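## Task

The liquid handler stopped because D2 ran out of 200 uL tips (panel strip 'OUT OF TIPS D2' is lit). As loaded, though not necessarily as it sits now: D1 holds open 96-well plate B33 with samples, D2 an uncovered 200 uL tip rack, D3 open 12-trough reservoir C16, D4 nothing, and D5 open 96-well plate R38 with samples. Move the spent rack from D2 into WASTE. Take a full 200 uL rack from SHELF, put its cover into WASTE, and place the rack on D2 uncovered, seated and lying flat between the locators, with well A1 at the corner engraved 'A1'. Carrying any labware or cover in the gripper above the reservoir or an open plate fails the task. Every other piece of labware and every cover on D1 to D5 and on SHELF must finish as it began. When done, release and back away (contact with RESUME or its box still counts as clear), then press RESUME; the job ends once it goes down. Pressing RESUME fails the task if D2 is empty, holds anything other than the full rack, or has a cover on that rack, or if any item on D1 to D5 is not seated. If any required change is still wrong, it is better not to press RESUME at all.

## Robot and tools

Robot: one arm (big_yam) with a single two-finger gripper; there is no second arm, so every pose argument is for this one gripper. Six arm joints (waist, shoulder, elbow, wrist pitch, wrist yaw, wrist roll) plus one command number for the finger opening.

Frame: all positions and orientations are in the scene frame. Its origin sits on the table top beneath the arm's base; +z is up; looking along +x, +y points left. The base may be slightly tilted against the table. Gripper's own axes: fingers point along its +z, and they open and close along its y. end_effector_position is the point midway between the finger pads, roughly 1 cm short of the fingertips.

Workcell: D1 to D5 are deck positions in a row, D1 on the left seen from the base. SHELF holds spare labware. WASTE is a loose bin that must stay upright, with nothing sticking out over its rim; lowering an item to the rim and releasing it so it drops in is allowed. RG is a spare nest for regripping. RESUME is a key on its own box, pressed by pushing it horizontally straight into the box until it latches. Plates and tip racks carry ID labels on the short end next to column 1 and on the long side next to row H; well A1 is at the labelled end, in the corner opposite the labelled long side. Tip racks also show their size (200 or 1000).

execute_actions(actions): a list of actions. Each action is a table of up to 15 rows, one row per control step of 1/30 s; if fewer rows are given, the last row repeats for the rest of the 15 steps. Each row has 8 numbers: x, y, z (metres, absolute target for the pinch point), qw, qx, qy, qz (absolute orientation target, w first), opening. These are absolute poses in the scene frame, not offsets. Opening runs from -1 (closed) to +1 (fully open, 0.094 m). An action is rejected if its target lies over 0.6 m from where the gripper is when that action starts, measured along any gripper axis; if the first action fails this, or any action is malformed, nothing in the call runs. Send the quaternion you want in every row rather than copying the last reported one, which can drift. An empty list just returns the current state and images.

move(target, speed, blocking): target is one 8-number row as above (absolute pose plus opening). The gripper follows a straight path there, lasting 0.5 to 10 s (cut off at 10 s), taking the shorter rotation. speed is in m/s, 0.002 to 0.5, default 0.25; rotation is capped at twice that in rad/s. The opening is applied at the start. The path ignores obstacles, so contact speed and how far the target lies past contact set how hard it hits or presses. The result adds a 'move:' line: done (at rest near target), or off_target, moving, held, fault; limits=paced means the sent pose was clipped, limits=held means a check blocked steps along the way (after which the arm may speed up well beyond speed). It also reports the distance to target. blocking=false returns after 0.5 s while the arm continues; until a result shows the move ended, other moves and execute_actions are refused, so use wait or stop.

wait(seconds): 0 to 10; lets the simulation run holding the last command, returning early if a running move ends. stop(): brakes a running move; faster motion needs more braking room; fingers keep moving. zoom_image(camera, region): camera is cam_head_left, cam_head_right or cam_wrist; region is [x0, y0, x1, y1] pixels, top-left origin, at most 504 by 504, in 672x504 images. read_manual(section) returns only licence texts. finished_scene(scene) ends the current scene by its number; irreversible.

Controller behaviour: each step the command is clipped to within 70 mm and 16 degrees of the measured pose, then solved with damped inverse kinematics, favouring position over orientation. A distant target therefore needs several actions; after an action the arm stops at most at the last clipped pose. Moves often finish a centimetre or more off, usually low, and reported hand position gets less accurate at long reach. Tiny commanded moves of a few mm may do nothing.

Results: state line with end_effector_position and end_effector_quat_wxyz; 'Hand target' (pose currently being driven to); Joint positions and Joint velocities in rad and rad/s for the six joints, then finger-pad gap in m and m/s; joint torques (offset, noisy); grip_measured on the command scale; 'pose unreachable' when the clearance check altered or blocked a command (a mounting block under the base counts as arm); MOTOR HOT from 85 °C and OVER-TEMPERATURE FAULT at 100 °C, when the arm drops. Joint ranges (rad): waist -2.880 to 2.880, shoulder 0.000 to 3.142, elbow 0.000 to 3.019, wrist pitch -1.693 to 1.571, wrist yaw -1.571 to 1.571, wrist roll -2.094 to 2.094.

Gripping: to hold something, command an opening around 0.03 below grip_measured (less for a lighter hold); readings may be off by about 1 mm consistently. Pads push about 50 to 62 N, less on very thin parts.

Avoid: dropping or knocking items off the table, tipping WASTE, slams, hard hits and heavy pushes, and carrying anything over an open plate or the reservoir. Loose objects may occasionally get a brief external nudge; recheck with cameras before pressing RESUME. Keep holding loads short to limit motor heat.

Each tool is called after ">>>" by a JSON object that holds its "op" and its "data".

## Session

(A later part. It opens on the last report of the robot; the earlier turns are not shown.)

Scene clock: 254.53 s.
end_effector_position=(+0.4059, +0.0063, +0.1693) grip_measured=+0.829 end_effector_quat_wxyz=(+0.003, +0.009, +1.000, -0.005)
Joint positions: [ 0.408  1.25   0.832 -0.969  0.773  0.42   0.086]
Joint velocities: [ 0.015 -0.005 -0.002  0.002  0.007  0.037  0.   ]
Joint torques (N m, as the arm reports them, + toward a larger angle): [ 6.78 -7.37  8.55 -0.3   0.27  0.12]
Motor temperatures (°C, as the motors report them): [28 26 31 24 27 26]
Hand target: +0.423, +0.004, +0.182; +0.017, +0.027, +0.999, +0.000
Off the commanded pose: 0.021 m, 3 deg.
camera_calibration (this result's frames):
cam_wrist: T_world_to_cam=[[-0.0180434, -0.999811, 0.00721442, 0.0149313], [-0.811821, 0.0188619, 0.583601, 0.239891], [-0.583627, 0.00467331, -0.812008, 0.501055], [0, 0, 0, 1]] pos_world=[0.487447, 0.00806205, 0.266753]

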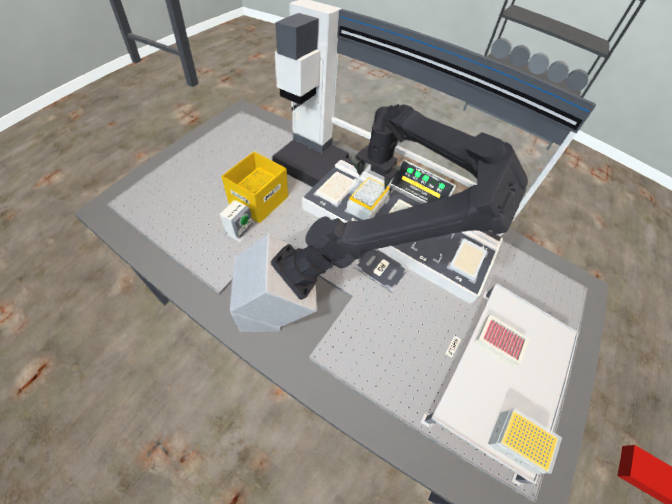

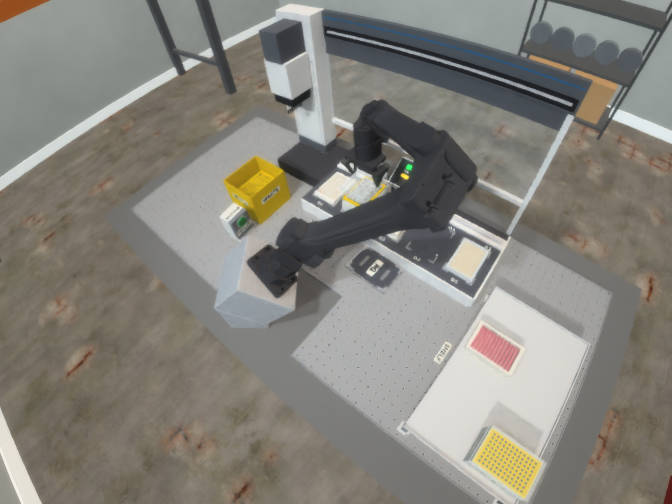

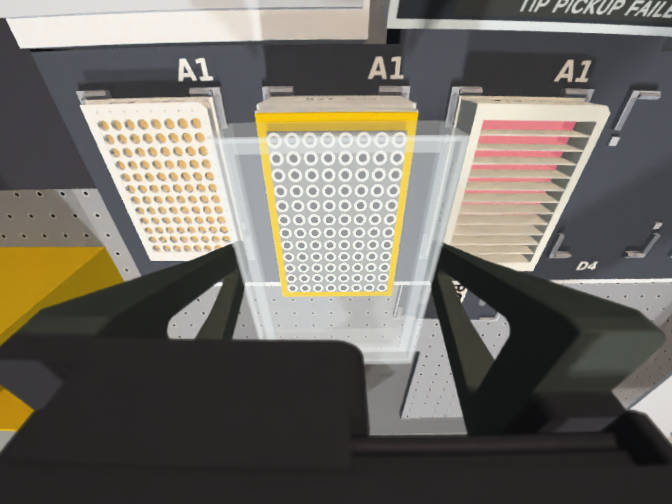

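>>> {"op": "move", "data": {"target": [0.242,0.007,0.175,0,0,1,0,0.76], "speed": 0.18}}

>>> {"op": "move", "data": {"target": [0.245,0.352,0.21,0,0,1,0,0.76]}}

>>> {"op": "move", "data": {"target": [0.239,0.338,0.145,0,0,1,0,0.76], "speed": 0.1}}

Scene clock: 260.80 s.
end_effector_position=(+0.2464, +0.0067, +0.1778) grip_measured=+0.829 end_effector_quat_wxyz=(+0.000, -0.000, +1.000, -0.002)
Joint positions: [ 0.664  0.995  0.474 -1.119  0.78   0.761  0.086]
Joint velocities: [ 0.005 -0.024 -0.007  0.022 -0.007  0.007 -0.   ]
Joint torques (N m, as the arm reports them, + toward a larger angle): [ 3.78 -0.9   5.59 -0.38  0.14  0.1 ]
Motor temperatures (°C, as the motors report them): [28 26 31 24 27 26]
Hand target: +0.242, +0.006, +0.178; -0.000, +0.000, +1.000, -0.003
Off the commanded pose: 0.005 m, 0 deg.
move: done
camera_calibration (this result's frames):
cam_wrist: T_world_to_cam=[[0.000784596, -1, 0.000116971, 0.00907692], [-0.809439, -0.000566397, 0.587204, 0.10426], [-0.587204, -0.000555399, -0.809439, 0.415379], [0, 0, 0, 1]] pos_world=[0.328297, 0.00936667, 0.275001]

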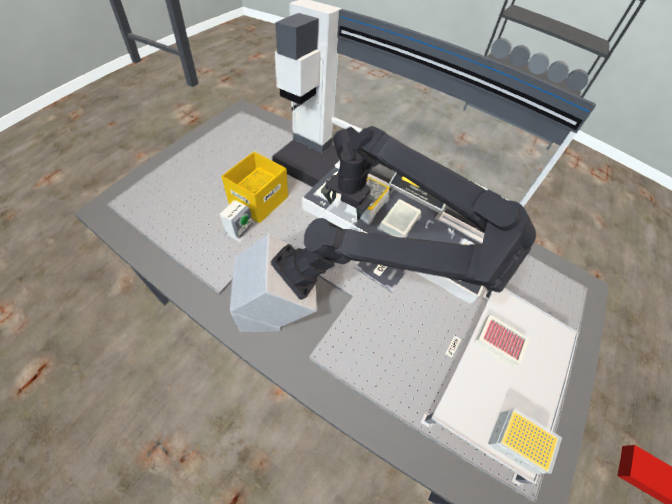

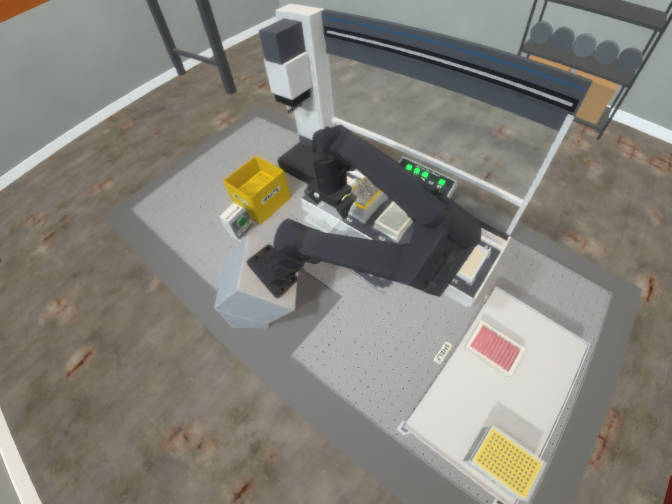

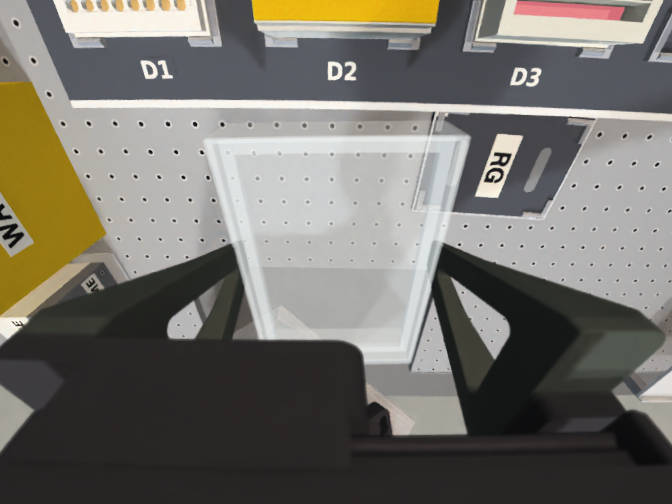

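Scene clock: 262.67 s.
end_effector_position=(+0.2414, +0.3362, +0.1977) grip_measured=+0.829 end_effector_quat_wxyz=(-0.001, -0.011, +1.000, -0.012)
Joint positions: [ 1.092  2.084  1.13  -1.084  0.671  1.311  0.086]
Joint velocities: [ 0.005 -0.005  0.007  0.012  0.037 -0.007  0.   ]
Joint torques (N m, as the arm reports them, + toward a larger angle): [11.14 -9.86  9.32 -0.34  0.07  0.1 ]
Motor temperatures (°C, as the motors report them): [28 26 31 24 27 26]
Hand target: +0.248, +0.348, +0.205; +0.001, +0.000, +1.000, -0.004
Off the commanded pose: 0.020 m, 2 deg.
move: off_target
camera_calibration (this result's frames):
cam_wrist: T_world_to_cam=[[0.0216878, -0.999556, 0.0204357, 0.329296], [-0.808181, -0.00549538, 0.588908, 0.0897292], [-0.588534, -0.0292879, -0.807942, 0.438403], [0, 0, 0, 1]] pos_world=[0.323391, 0.342483, 0.294632]

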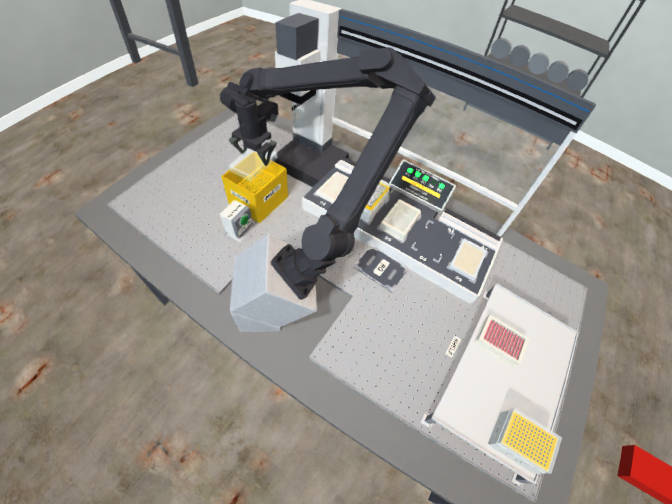

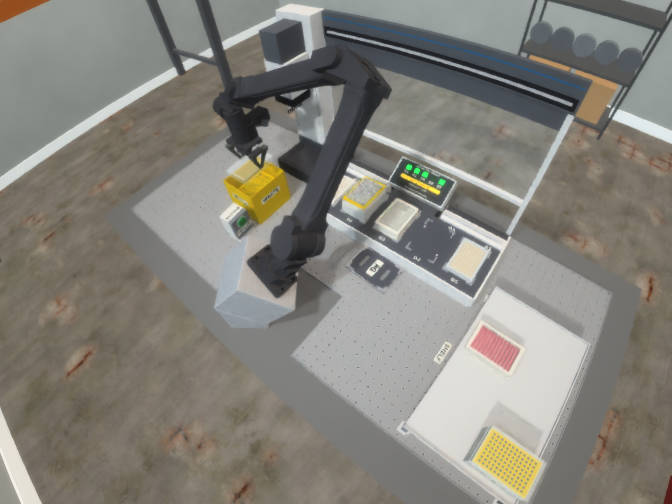

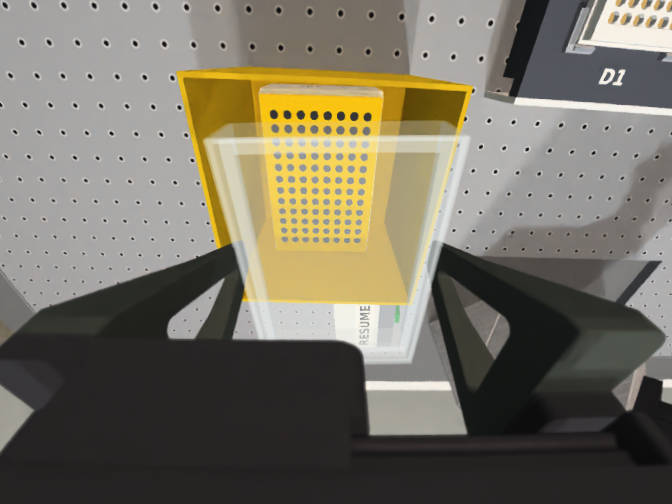

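Scene clock: 263.60 s.
end_effector_position=(+0.2438, +0.3428, +0.1618) grip_measured=+0.829 end_effector_quat_wxyz=(+0.006, +0.010, +1.000, +0.015)
Joint positions: [ 1.04   2.101  1.066 -0.895  0.69   1.246  0.086]
Joint velocities: [ 0.005  0.005 -0.002  0.022  0.051  0.022  0.   ]
Joint torques (N m, as the arm reports them, + toward a larger angle): [ 9.98 -9.39  5.01  0.42  0.32 -0.14]
Motor temperatures (°C, as the motors report them): [28 26 31 24 27 26]
Hand target: +0.238, +0.337, +0.146; -0.001, -0.000, +1.000, +0.001
Off the commanded pose: 0.018 m, 2 deg.
move: off_target
camera_calibration (this result's frames):
cam_wrist: T_world_to_cam=[[-0.0193292, -0.999262, -0.0331954, 0.355164], [-0.816303, -0.00339816, 0.577615, 0.116037], [-0.577301, 0.0382623, -0.815634, 0.386324], [0, 0, 0, 1]] pos_world=[0.324611, 0.340514, 0.259864]

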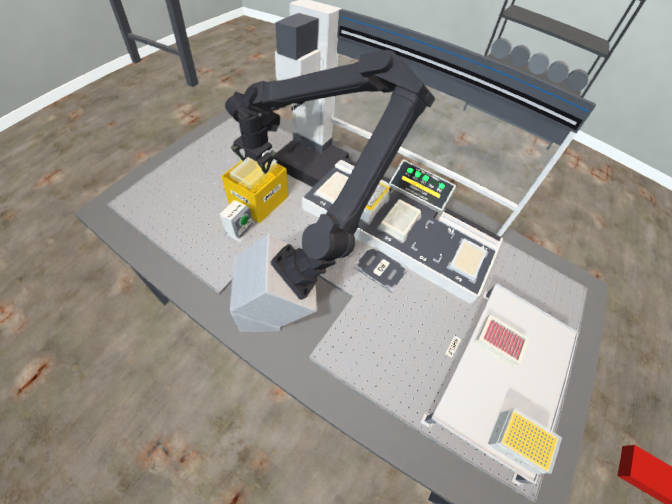

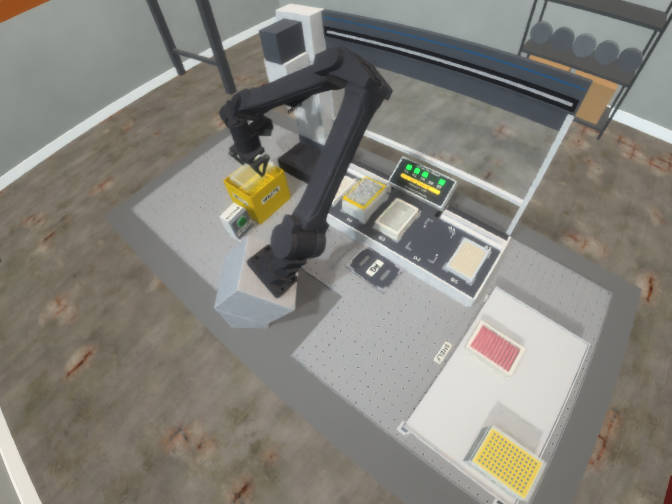

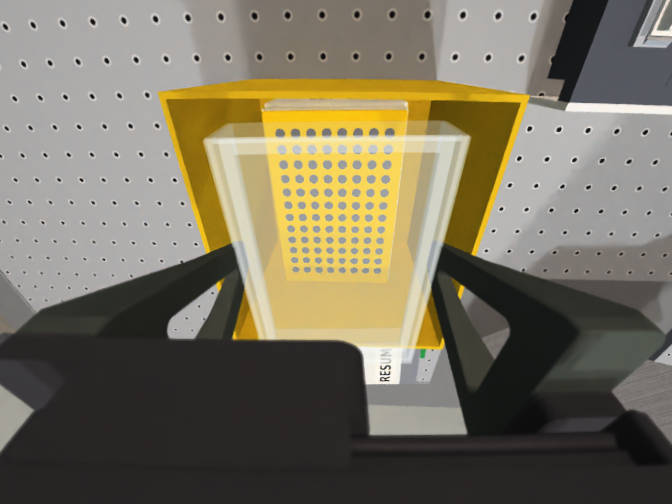

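>>> {"op": "move", "data": {"target": [0.24,0.339,0.1,0,0,1,0,0.76], "speed": 0.1}}

>>> {"op": "execute_actions", "data": {"actions": [[[0.24,0.339,0.1,0,0,1,0,1]]]}}

>>> {"op": "move", "data": {"target": [0.245,0.345,0.19,0,0,1,0,1]}}

>>> {"op": "move", "data": {"target": [0.14,0.22,0.18,0,0,0.94,0.342,1]}}

Scene clock: 274.50 s.
end_effector_position=(+0.2435, +0.3443, +0.1145) grip_measured=+0.829 end_effector_quat_wxyz=(+0.006, +0.008, +1.000, +0.012)
Joint positions: [ 0.972  2.165  1.032 -0.75   0.715  1.163  0.086]
Joint velocities: [-0.015 -0.005 -0.002  0.007  0.022 -0.022  0.   ]
Joint torques (N m, as the arm reports them, + toward a larger angle): [ 9.85 -9.89  4.38  0.49  0.32 -0.12]
Motor temperatures (°C, as the motors report them): [28 26 31 24 27 26]
Hand target: +0.239, +0.338, +0.101; -0.000, -0.000, +1.000, +0.001
Off the commanded pose: 0.016 m, 2 deg.
move: off_target
camera_calibration (this result's frames):
cam_wrist: T_world_to_cam=[[-0.0156062, -0.999495, -0.0276902, 0.353648], [-0.816372, -0.00325276, 0.577517, 0.143057], [-0.577315, 0.0316184, -0.815909, 0.349904], [0, 0, 0, 1]] pos_world=[0.324312, 0.342871, 0.212665]

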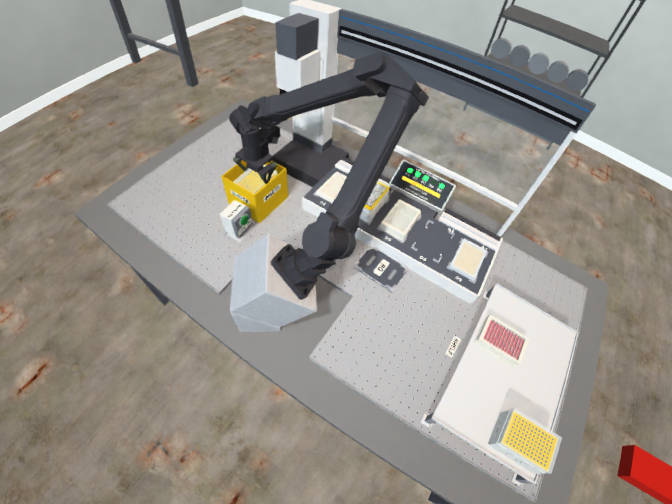

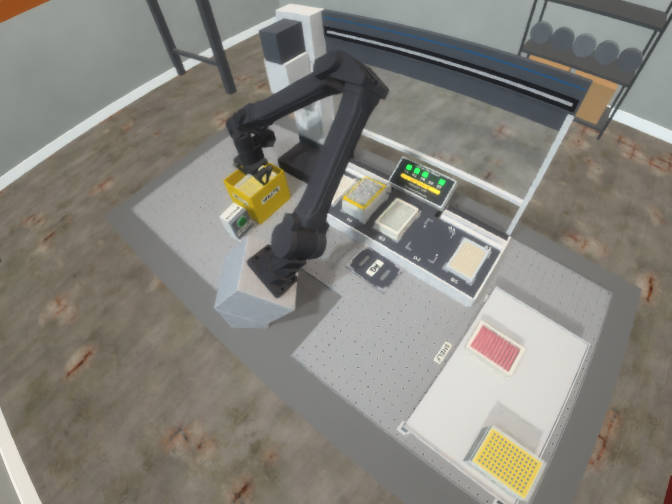

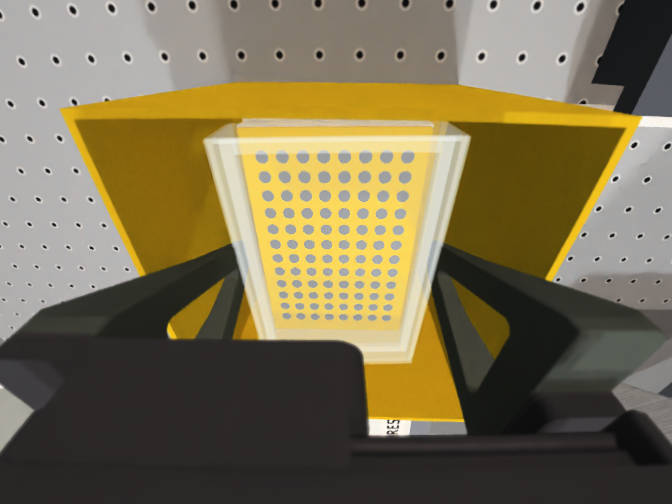

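Scene clock: 275.00 s.
end_effector_position=(+0.2438, +0.3442, +0.1145) grip_measured=+1.000 end_effector_quat_wxyz=(+0.007, +0.006, +1.000, +0.012)
Joint positions: [ 0.972  2.165  1.032 -0.75   0.716  1.16   0.094]
Joint velocities: [-0.015 -0.024  0.002  0.002 -0.037  0.007  0.   ]
Joint torques (N m, as the arm reports them, + toward a larger angle): [  9.71 -10.19   4.75   0.44   0.31  -0.16]
Motor temperatures (°C, as the motors report them): [28 26 31 24 27 26]
Hand target: +0.240, +0.339, +0.101; -0.000, +0.000, +1.000, -0.000
Off the commanded pose: 0.016 m, 2 deg.
camera_calibration (this result's frames):
cam_wrist: T_world_to_cam=[[-0.0125585, -0.999555, -0.0270427, 0.352748], [-0.817204, -0.0053249, 0.576325, 0.144304], [-0.576212, 0.0293371, -0.816773, 0.350661], [0, 0, 0, 1]] pos_world=[0.324411, 0.343072, 0.212784]

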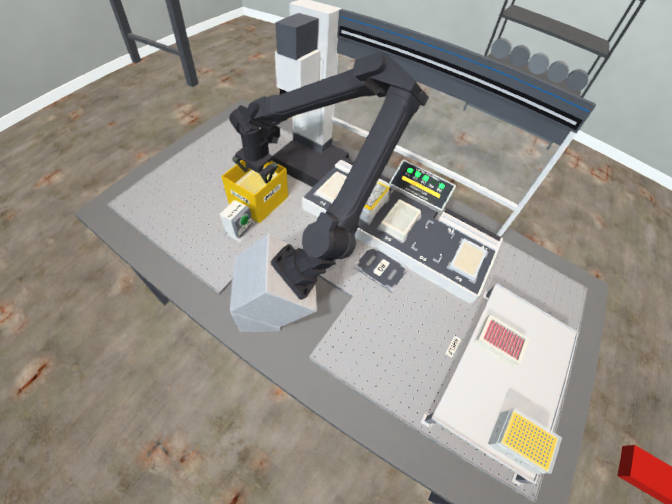

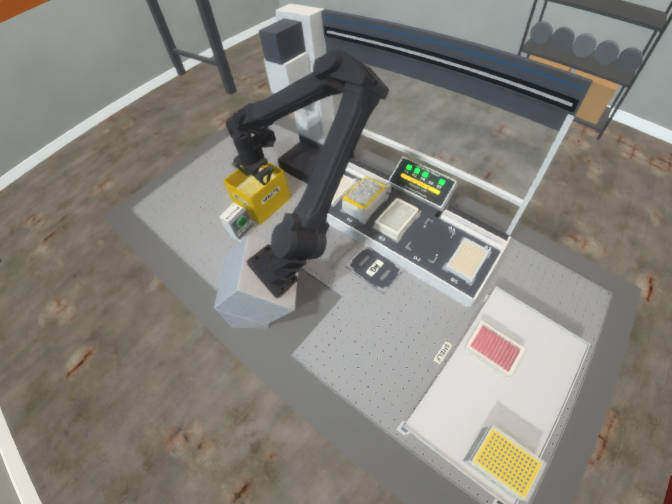

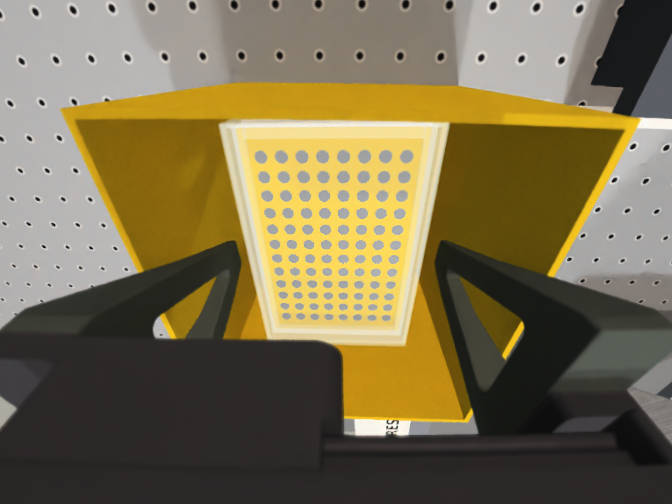

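Scene clock: 275.87 s.
end_effector_position=(+0.2376, +0.3376, +0.1843) grip_measured=+1.000 end_effector_quat_wxyz=(+0.001, -0.015, +1.000, -0.007)
Joint positions: [ 1.08   2.095  1.104 -1.026  0.677  1.281  0.094]
Joint velocities: [ 0.015  0.005 -0.012 -0.012  0.022  0.022  0.   ]
Joint torques (N m, as the arm reports them, + toward a larger angle): [ 10.05 -10.95   8.67  -0.3    0.12   0.12]
Motor temperatures (°C, as the motors report them): [28 26 31 24 27 26]
Hand target: +0.247, +0.346, +0.189; +0.001, +0.001, +1.000, -0.001
Off the commanded pose: 0.012 m, 2 deg.
move: off_target
camera_calibration (this result's frames):
cam_wrist: T_world_to_cam=[[0.0298602, -0.999501, 0.0103354, 0.331017], [-0.809689, -0.018124, 0.586579, 0.0996764], [-0.586099, -0.0258838, -0.809826, 0.423982], [0, 0, 0, 1]] pos_world=[0.319318, 0.343632, 0.281462]

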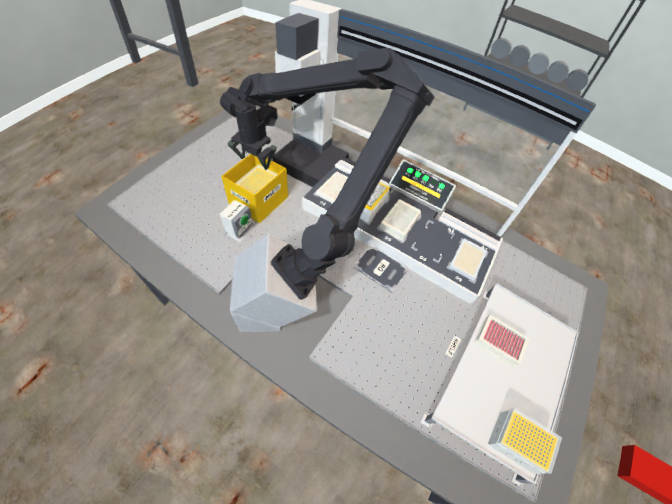

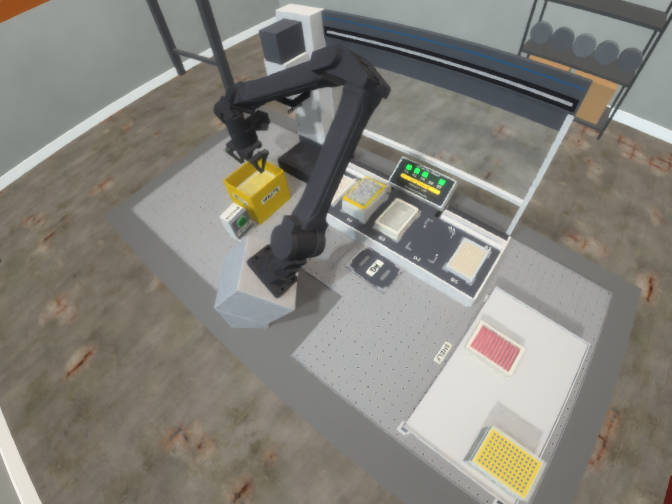

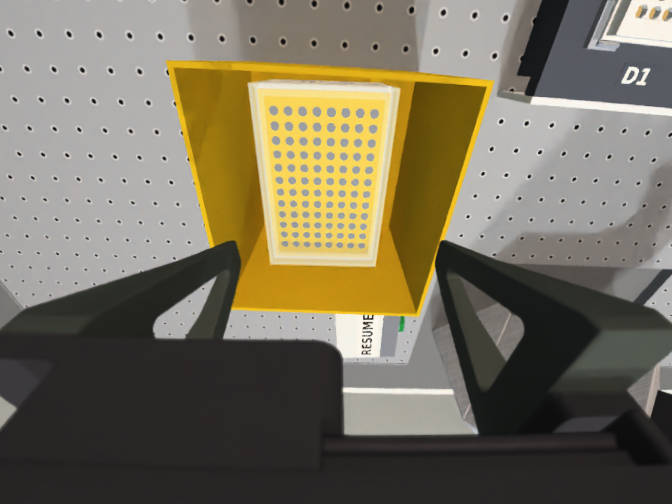

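Scene clock: 277.73 s.
end_effector_position=(+0.1393, +0.2231, +0.1865) grip_measured=+1.000 end_effector_quat_wxyz=(-0.007, -0.002, +0.940, +0.342)
Joint positions: [ 1.085  1.41   0.26  -0.14   0.339  0.941  0.094]
Joint velocities: [-0.005 -0.005 -0.027 -0.007  0.037 -0.037  0.   ]
Joint torques (N m, as the arm reports them, + toward a larger angle): [ 3.25 -1.29  5.79  1.55 -0.32 -0.23]
Motor temperatures (°C, as the motors report them): [28 26 31 24 27 26]
Hand target: +0.139, +0.220, +0.184; -0.005, -0.003, +0.939, +0.343
Off the commanded pose: 0.007 m, 1 deg.
move: done
camera_calibration (this result's frames):
cam_wrist: T_world_to_cam=[[-0.00137767, -0.763211, -0.646147, 0.293514], [-0.80067, -0.386269, 0.457957, 0.121536], [-0.599105, 0.517982, -0.610548, 0.208533], [0, 0, 0, 1]] pos_world=[0.222648, 0.162943, 0.261315]

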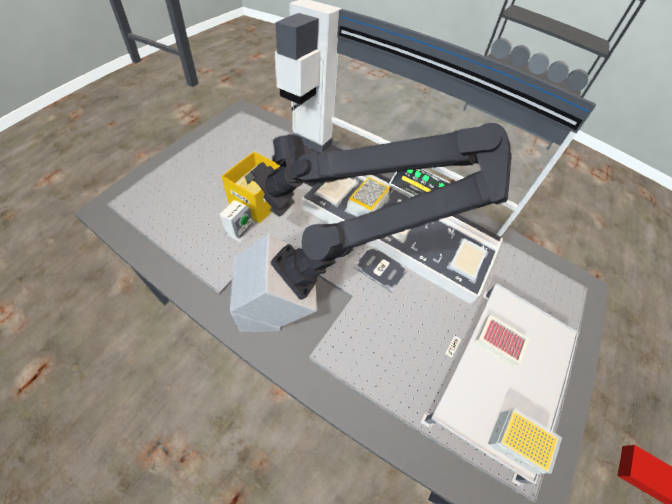

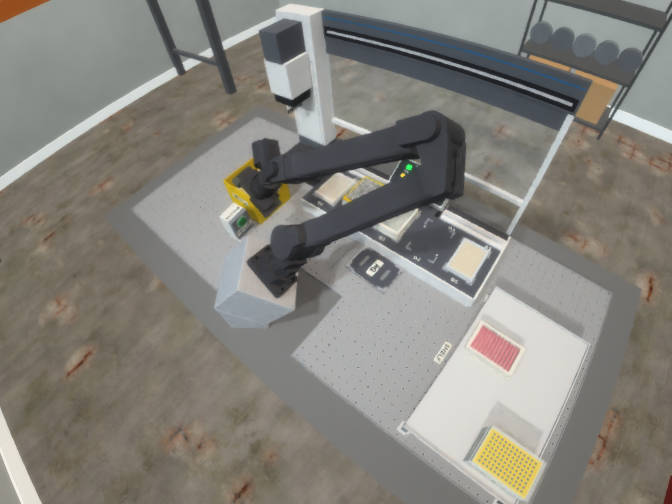

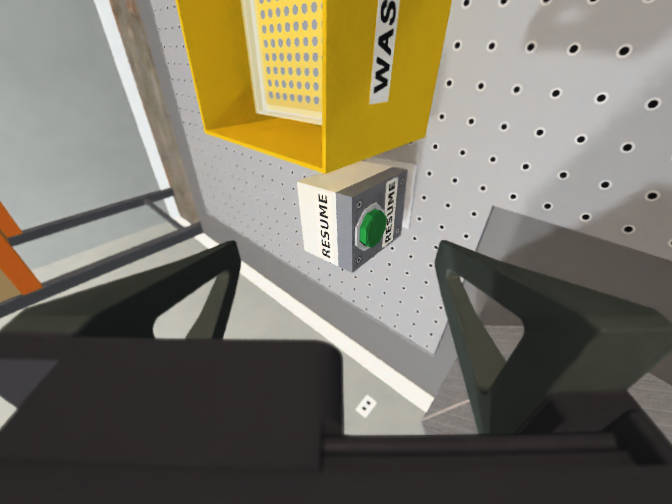

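>>> {"op": "move", "data": {"target": [0.093,0.228,0.08,0,0,0.976,0.216,-1], "speed": 0.15}}

>>> {"op": "zoom_image", "data": {"camera": "cam_head_left", "region": [200, 150, 340, 280]}}

Scene clock: 289.67 s.
end_effector_position=(+0.0862, +0.2183, +0.0827) grip_measured=-0.986 end_effector_quat_wxyz=(+0.001, -0.018, +0.977, +0.213)
Joint positions: [1.081 1.999 0.26  0.208 0.495 1.001 0.001]
Joint velocities: [-0.015  0.015  0.007  0.002 -0.037 -0.007  0.   ]
Joint torques (N m, as the arm reports them, + toward a larger angle): [ 4.29 -4.26  3.9   1.31  0.1   0.06]
Motor temperatures (°C, as the motors report them): [28 26 31 24 27 26]
Hand target: +0.093, +0.225, +0.082; +0.001, +0.002, +0.976, +0.216
Off the commanded pose: 0.012 m, 2 deg.
move: off_target
camera_calibration (this result's frames):
cam_wrist: T_world_to_cam=[[0.0362567, -0.907506, -0.418471, 0.232185], [-0.805329, -0.274475, 0.52546, 0.095147], [-0.591718, 0.317955, -0.740793, 0.169588], [0, 0, 0, 1]] pos_world=[0.168555, 0.182903, 0.172796]

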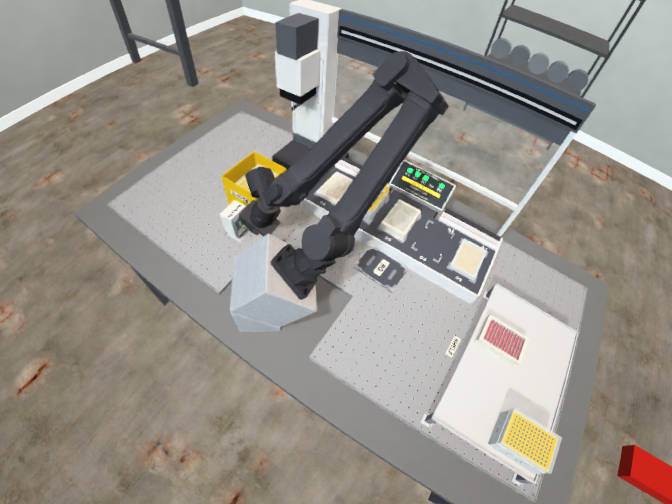

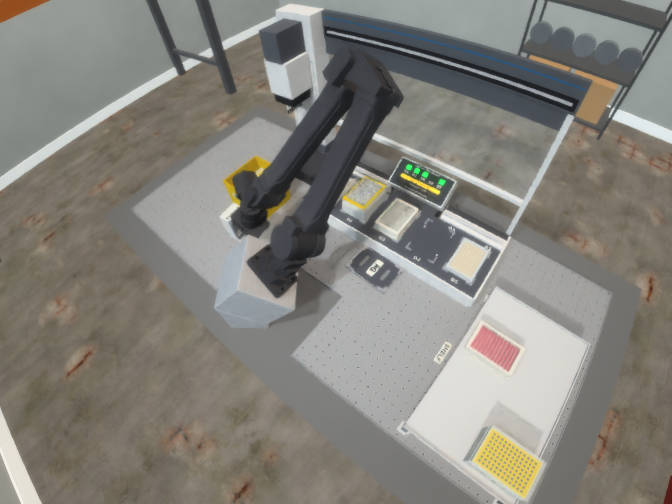

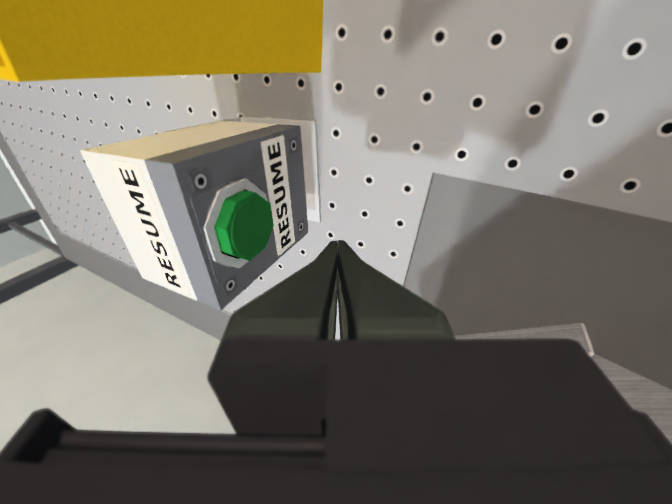

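Region (200, 150, 340, 280) of cam_head_left's 672x504 image, scaled by 3.600, with more detail than that image has; it fills the top 468 rows of this view, and the rest is white.

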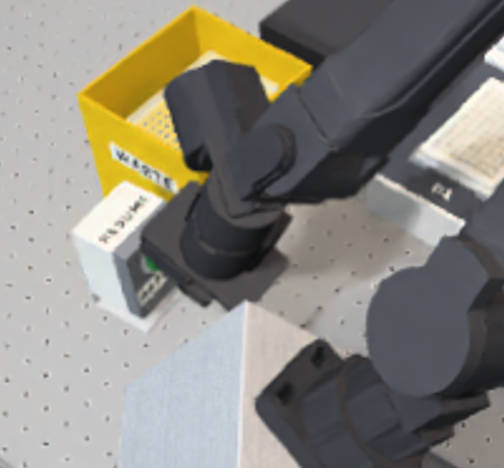

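>>> {"op": "move", "data": {"target": [0.1,0.268,0.086,0,0,0.976,0.216,-1], "speed": 0.06}}

Scene clock: 295.30 s.
end_effector_position=(+0.0972, +0.2538, +0.0836) grip_measured=-0.986 end_effector_quat_wxyz=(-0.000, -0.007, +0.977, +0.212)
Joint positions: [1.081 2.05  0.359 0.16  0.498 1.024 0.001]
Joint velocities: [-0.005  0.005  0.017  0.002  0.022  0.007 -0.001]
Joint torques (N m, as the arm reports them, + toward a larger angle): [ 6.9  -4.26  5.58  0.44 -0.12  0.05]
Motor temperatures (°C, as the motors report them): [28 26 31 24 27 26]
Hand target: +0.100, +0.268, +0.085; -0.000, -0.000, +0.976, +0.216
Off the commanded pose: 0.015 m, 1 deg.
move: off_target
camera_calibration (this result's frames):
cam_wrist: T_world_to_cam=[[0.0133878, -0.908569, -0.41752, 0.266747], [-0.807, -0.256366, 0.532003, 0.108244], [-0.590399, 0.329817, -0.736648, 0.162017], [0, 0, 0, 1]] pos_world=[0.179437, 0.216672, 0.173135]

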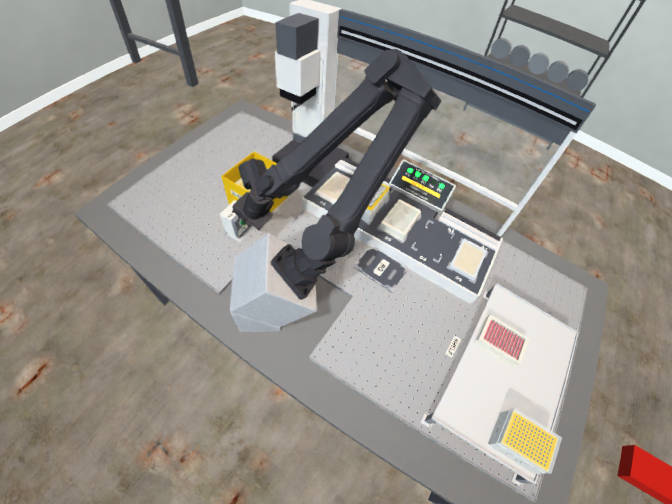

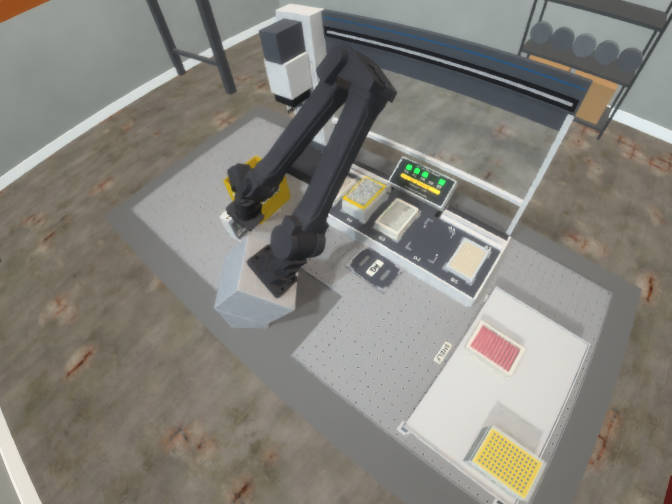

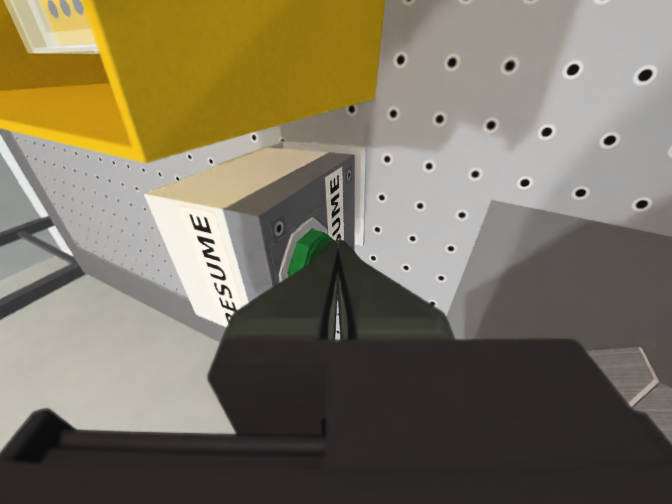

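>>> {"op": "execute_actions", "data": {"actions": [[[0.096,0.274,0.084,0,0,0.976,0.216,-1]],[[0.094,0.281,0.083,0,0,0.976,0.216,-1]],[[0.094,0.288,0.083,0,0,0.976,0.216,-1]]]}}

Scene clock: 301.93 s.
end_effector_position=(+0.0864, +0.2552, +0.0743) grip_measured=-0.986 end_effector_quat_wxyz=(-0.006, -0.012, +0.981, +0.193)
Joint positions: [1.099 2.11  0.383 0.14  0.505 1.06  0.001]
Joint velocities: [-0.005 -0.015  0.002 -0.007 -0.022 -0.022  0.   ]
Joint torques (N m, as the arm reports them, + toward a larger angle): [ 7.93 -5.03  7.2   0.92 -0.43  0.04]
Motor temperatures (°C, as the motors report them): [28 26 31 24 27 26]
Hand target: +0.095, +0.286, +0.084; -0.000, -0.000, +0.976, +0.216
Off the commanded pose: 0.035 m, 3 deg.
camera_calibration (this result's frames):
cam_wrist: T_world_to_cam=[[0.0201603, -0.923937, -0.382013, 0.265045], [-0.79891, -0.244613, 0.54946, 0.0998892], [-0.601112, 0.294117, -0.743074, 0.15882], [0, 0, 0, 1]] pos_world=[0.169928, 0.222607, 0.164381]

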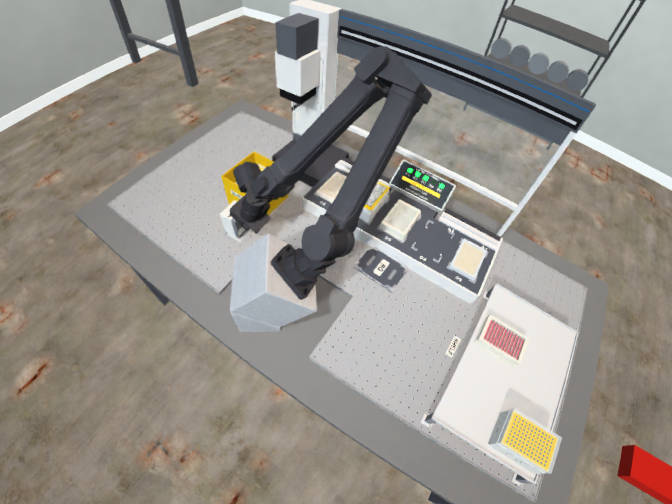

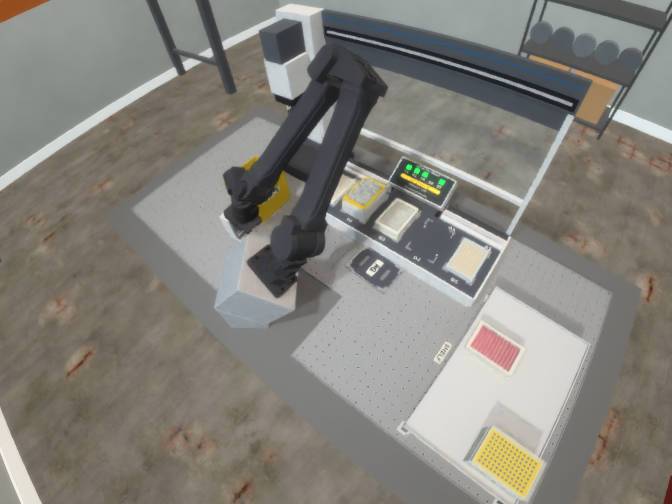

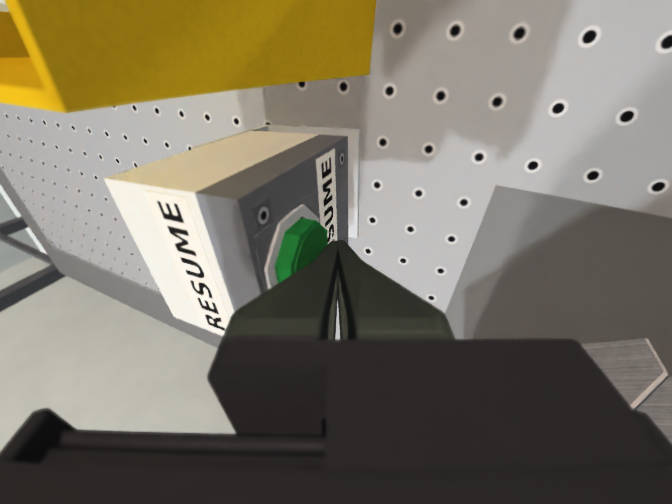

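In contact; push more, compensating sag.

>>> {"op": "execute_actions", "data": {"actions": [[[0.1,0.298,0.09,0,0,0.97,0.243,-1]],[[0.104,0.31,0.095,0,0,0.966,0.259,-1]]]}}

Scene clock: 304.90 s.
end_effector_position=(+0.0837, +0.2595, +0.0762) grip_measured=-0.987 end_effector_quat_wxyz=(-0.013, -0.023, +0.979, +0.204)
Joint positions: [1.099 2.11  0.383 0.153 0.478 1.035 0.001]
Joint velocities: [-0.015 -0.015 -0.027 -0.017 -0.037 -0.007  0.   ]
Joint torques (N m, as the arm reports them, + toward a larger angle): [ 6.77 -7.29  7.88  2.77 -1.28 -0.28]
Motor temperatures (°C, as the motors report them): [28 26 31 24 27 26]
camera_calibration (this result's frames):
cam_wrist: T_world_to_cam=[[0.0391063, -0.914207, -0.403357, 0.267287], [-0.787304, -0.276765, 0.550956, 0.105007], [-0.615323, 0.296019, -0.730582, 0.157081], [0, 0, 0, 1]] pos_world=[0.168875, 0.226919, 0.164718]
The task's run has ended: the event that ends the task has happened. This ends this scene only. If you have not yet called finished_scene for this scene, call it to go on to the next scene.

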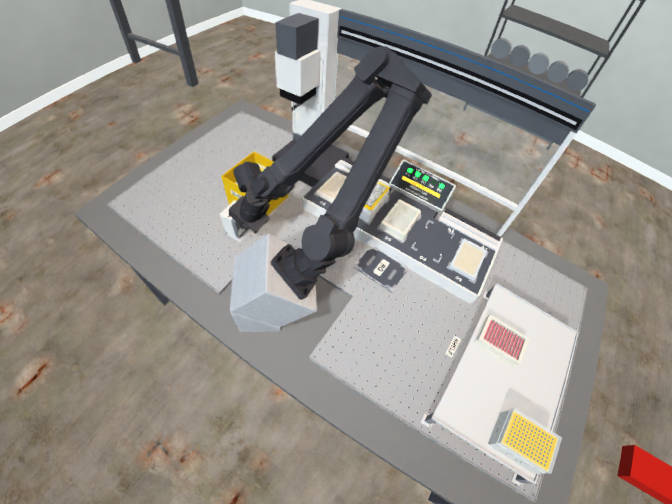

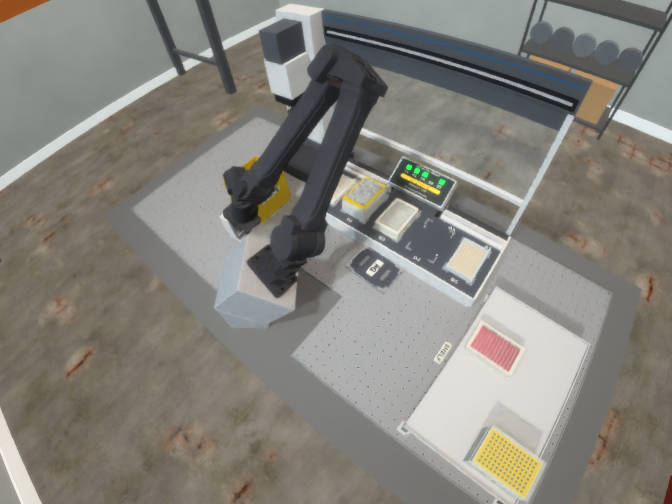

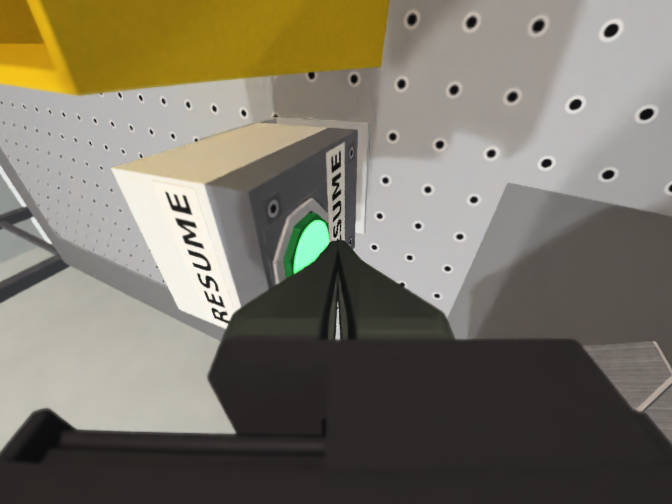

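>>> {"op": "finished_scene", "data": {"scene": 1}}

The scene is finished: the task was done.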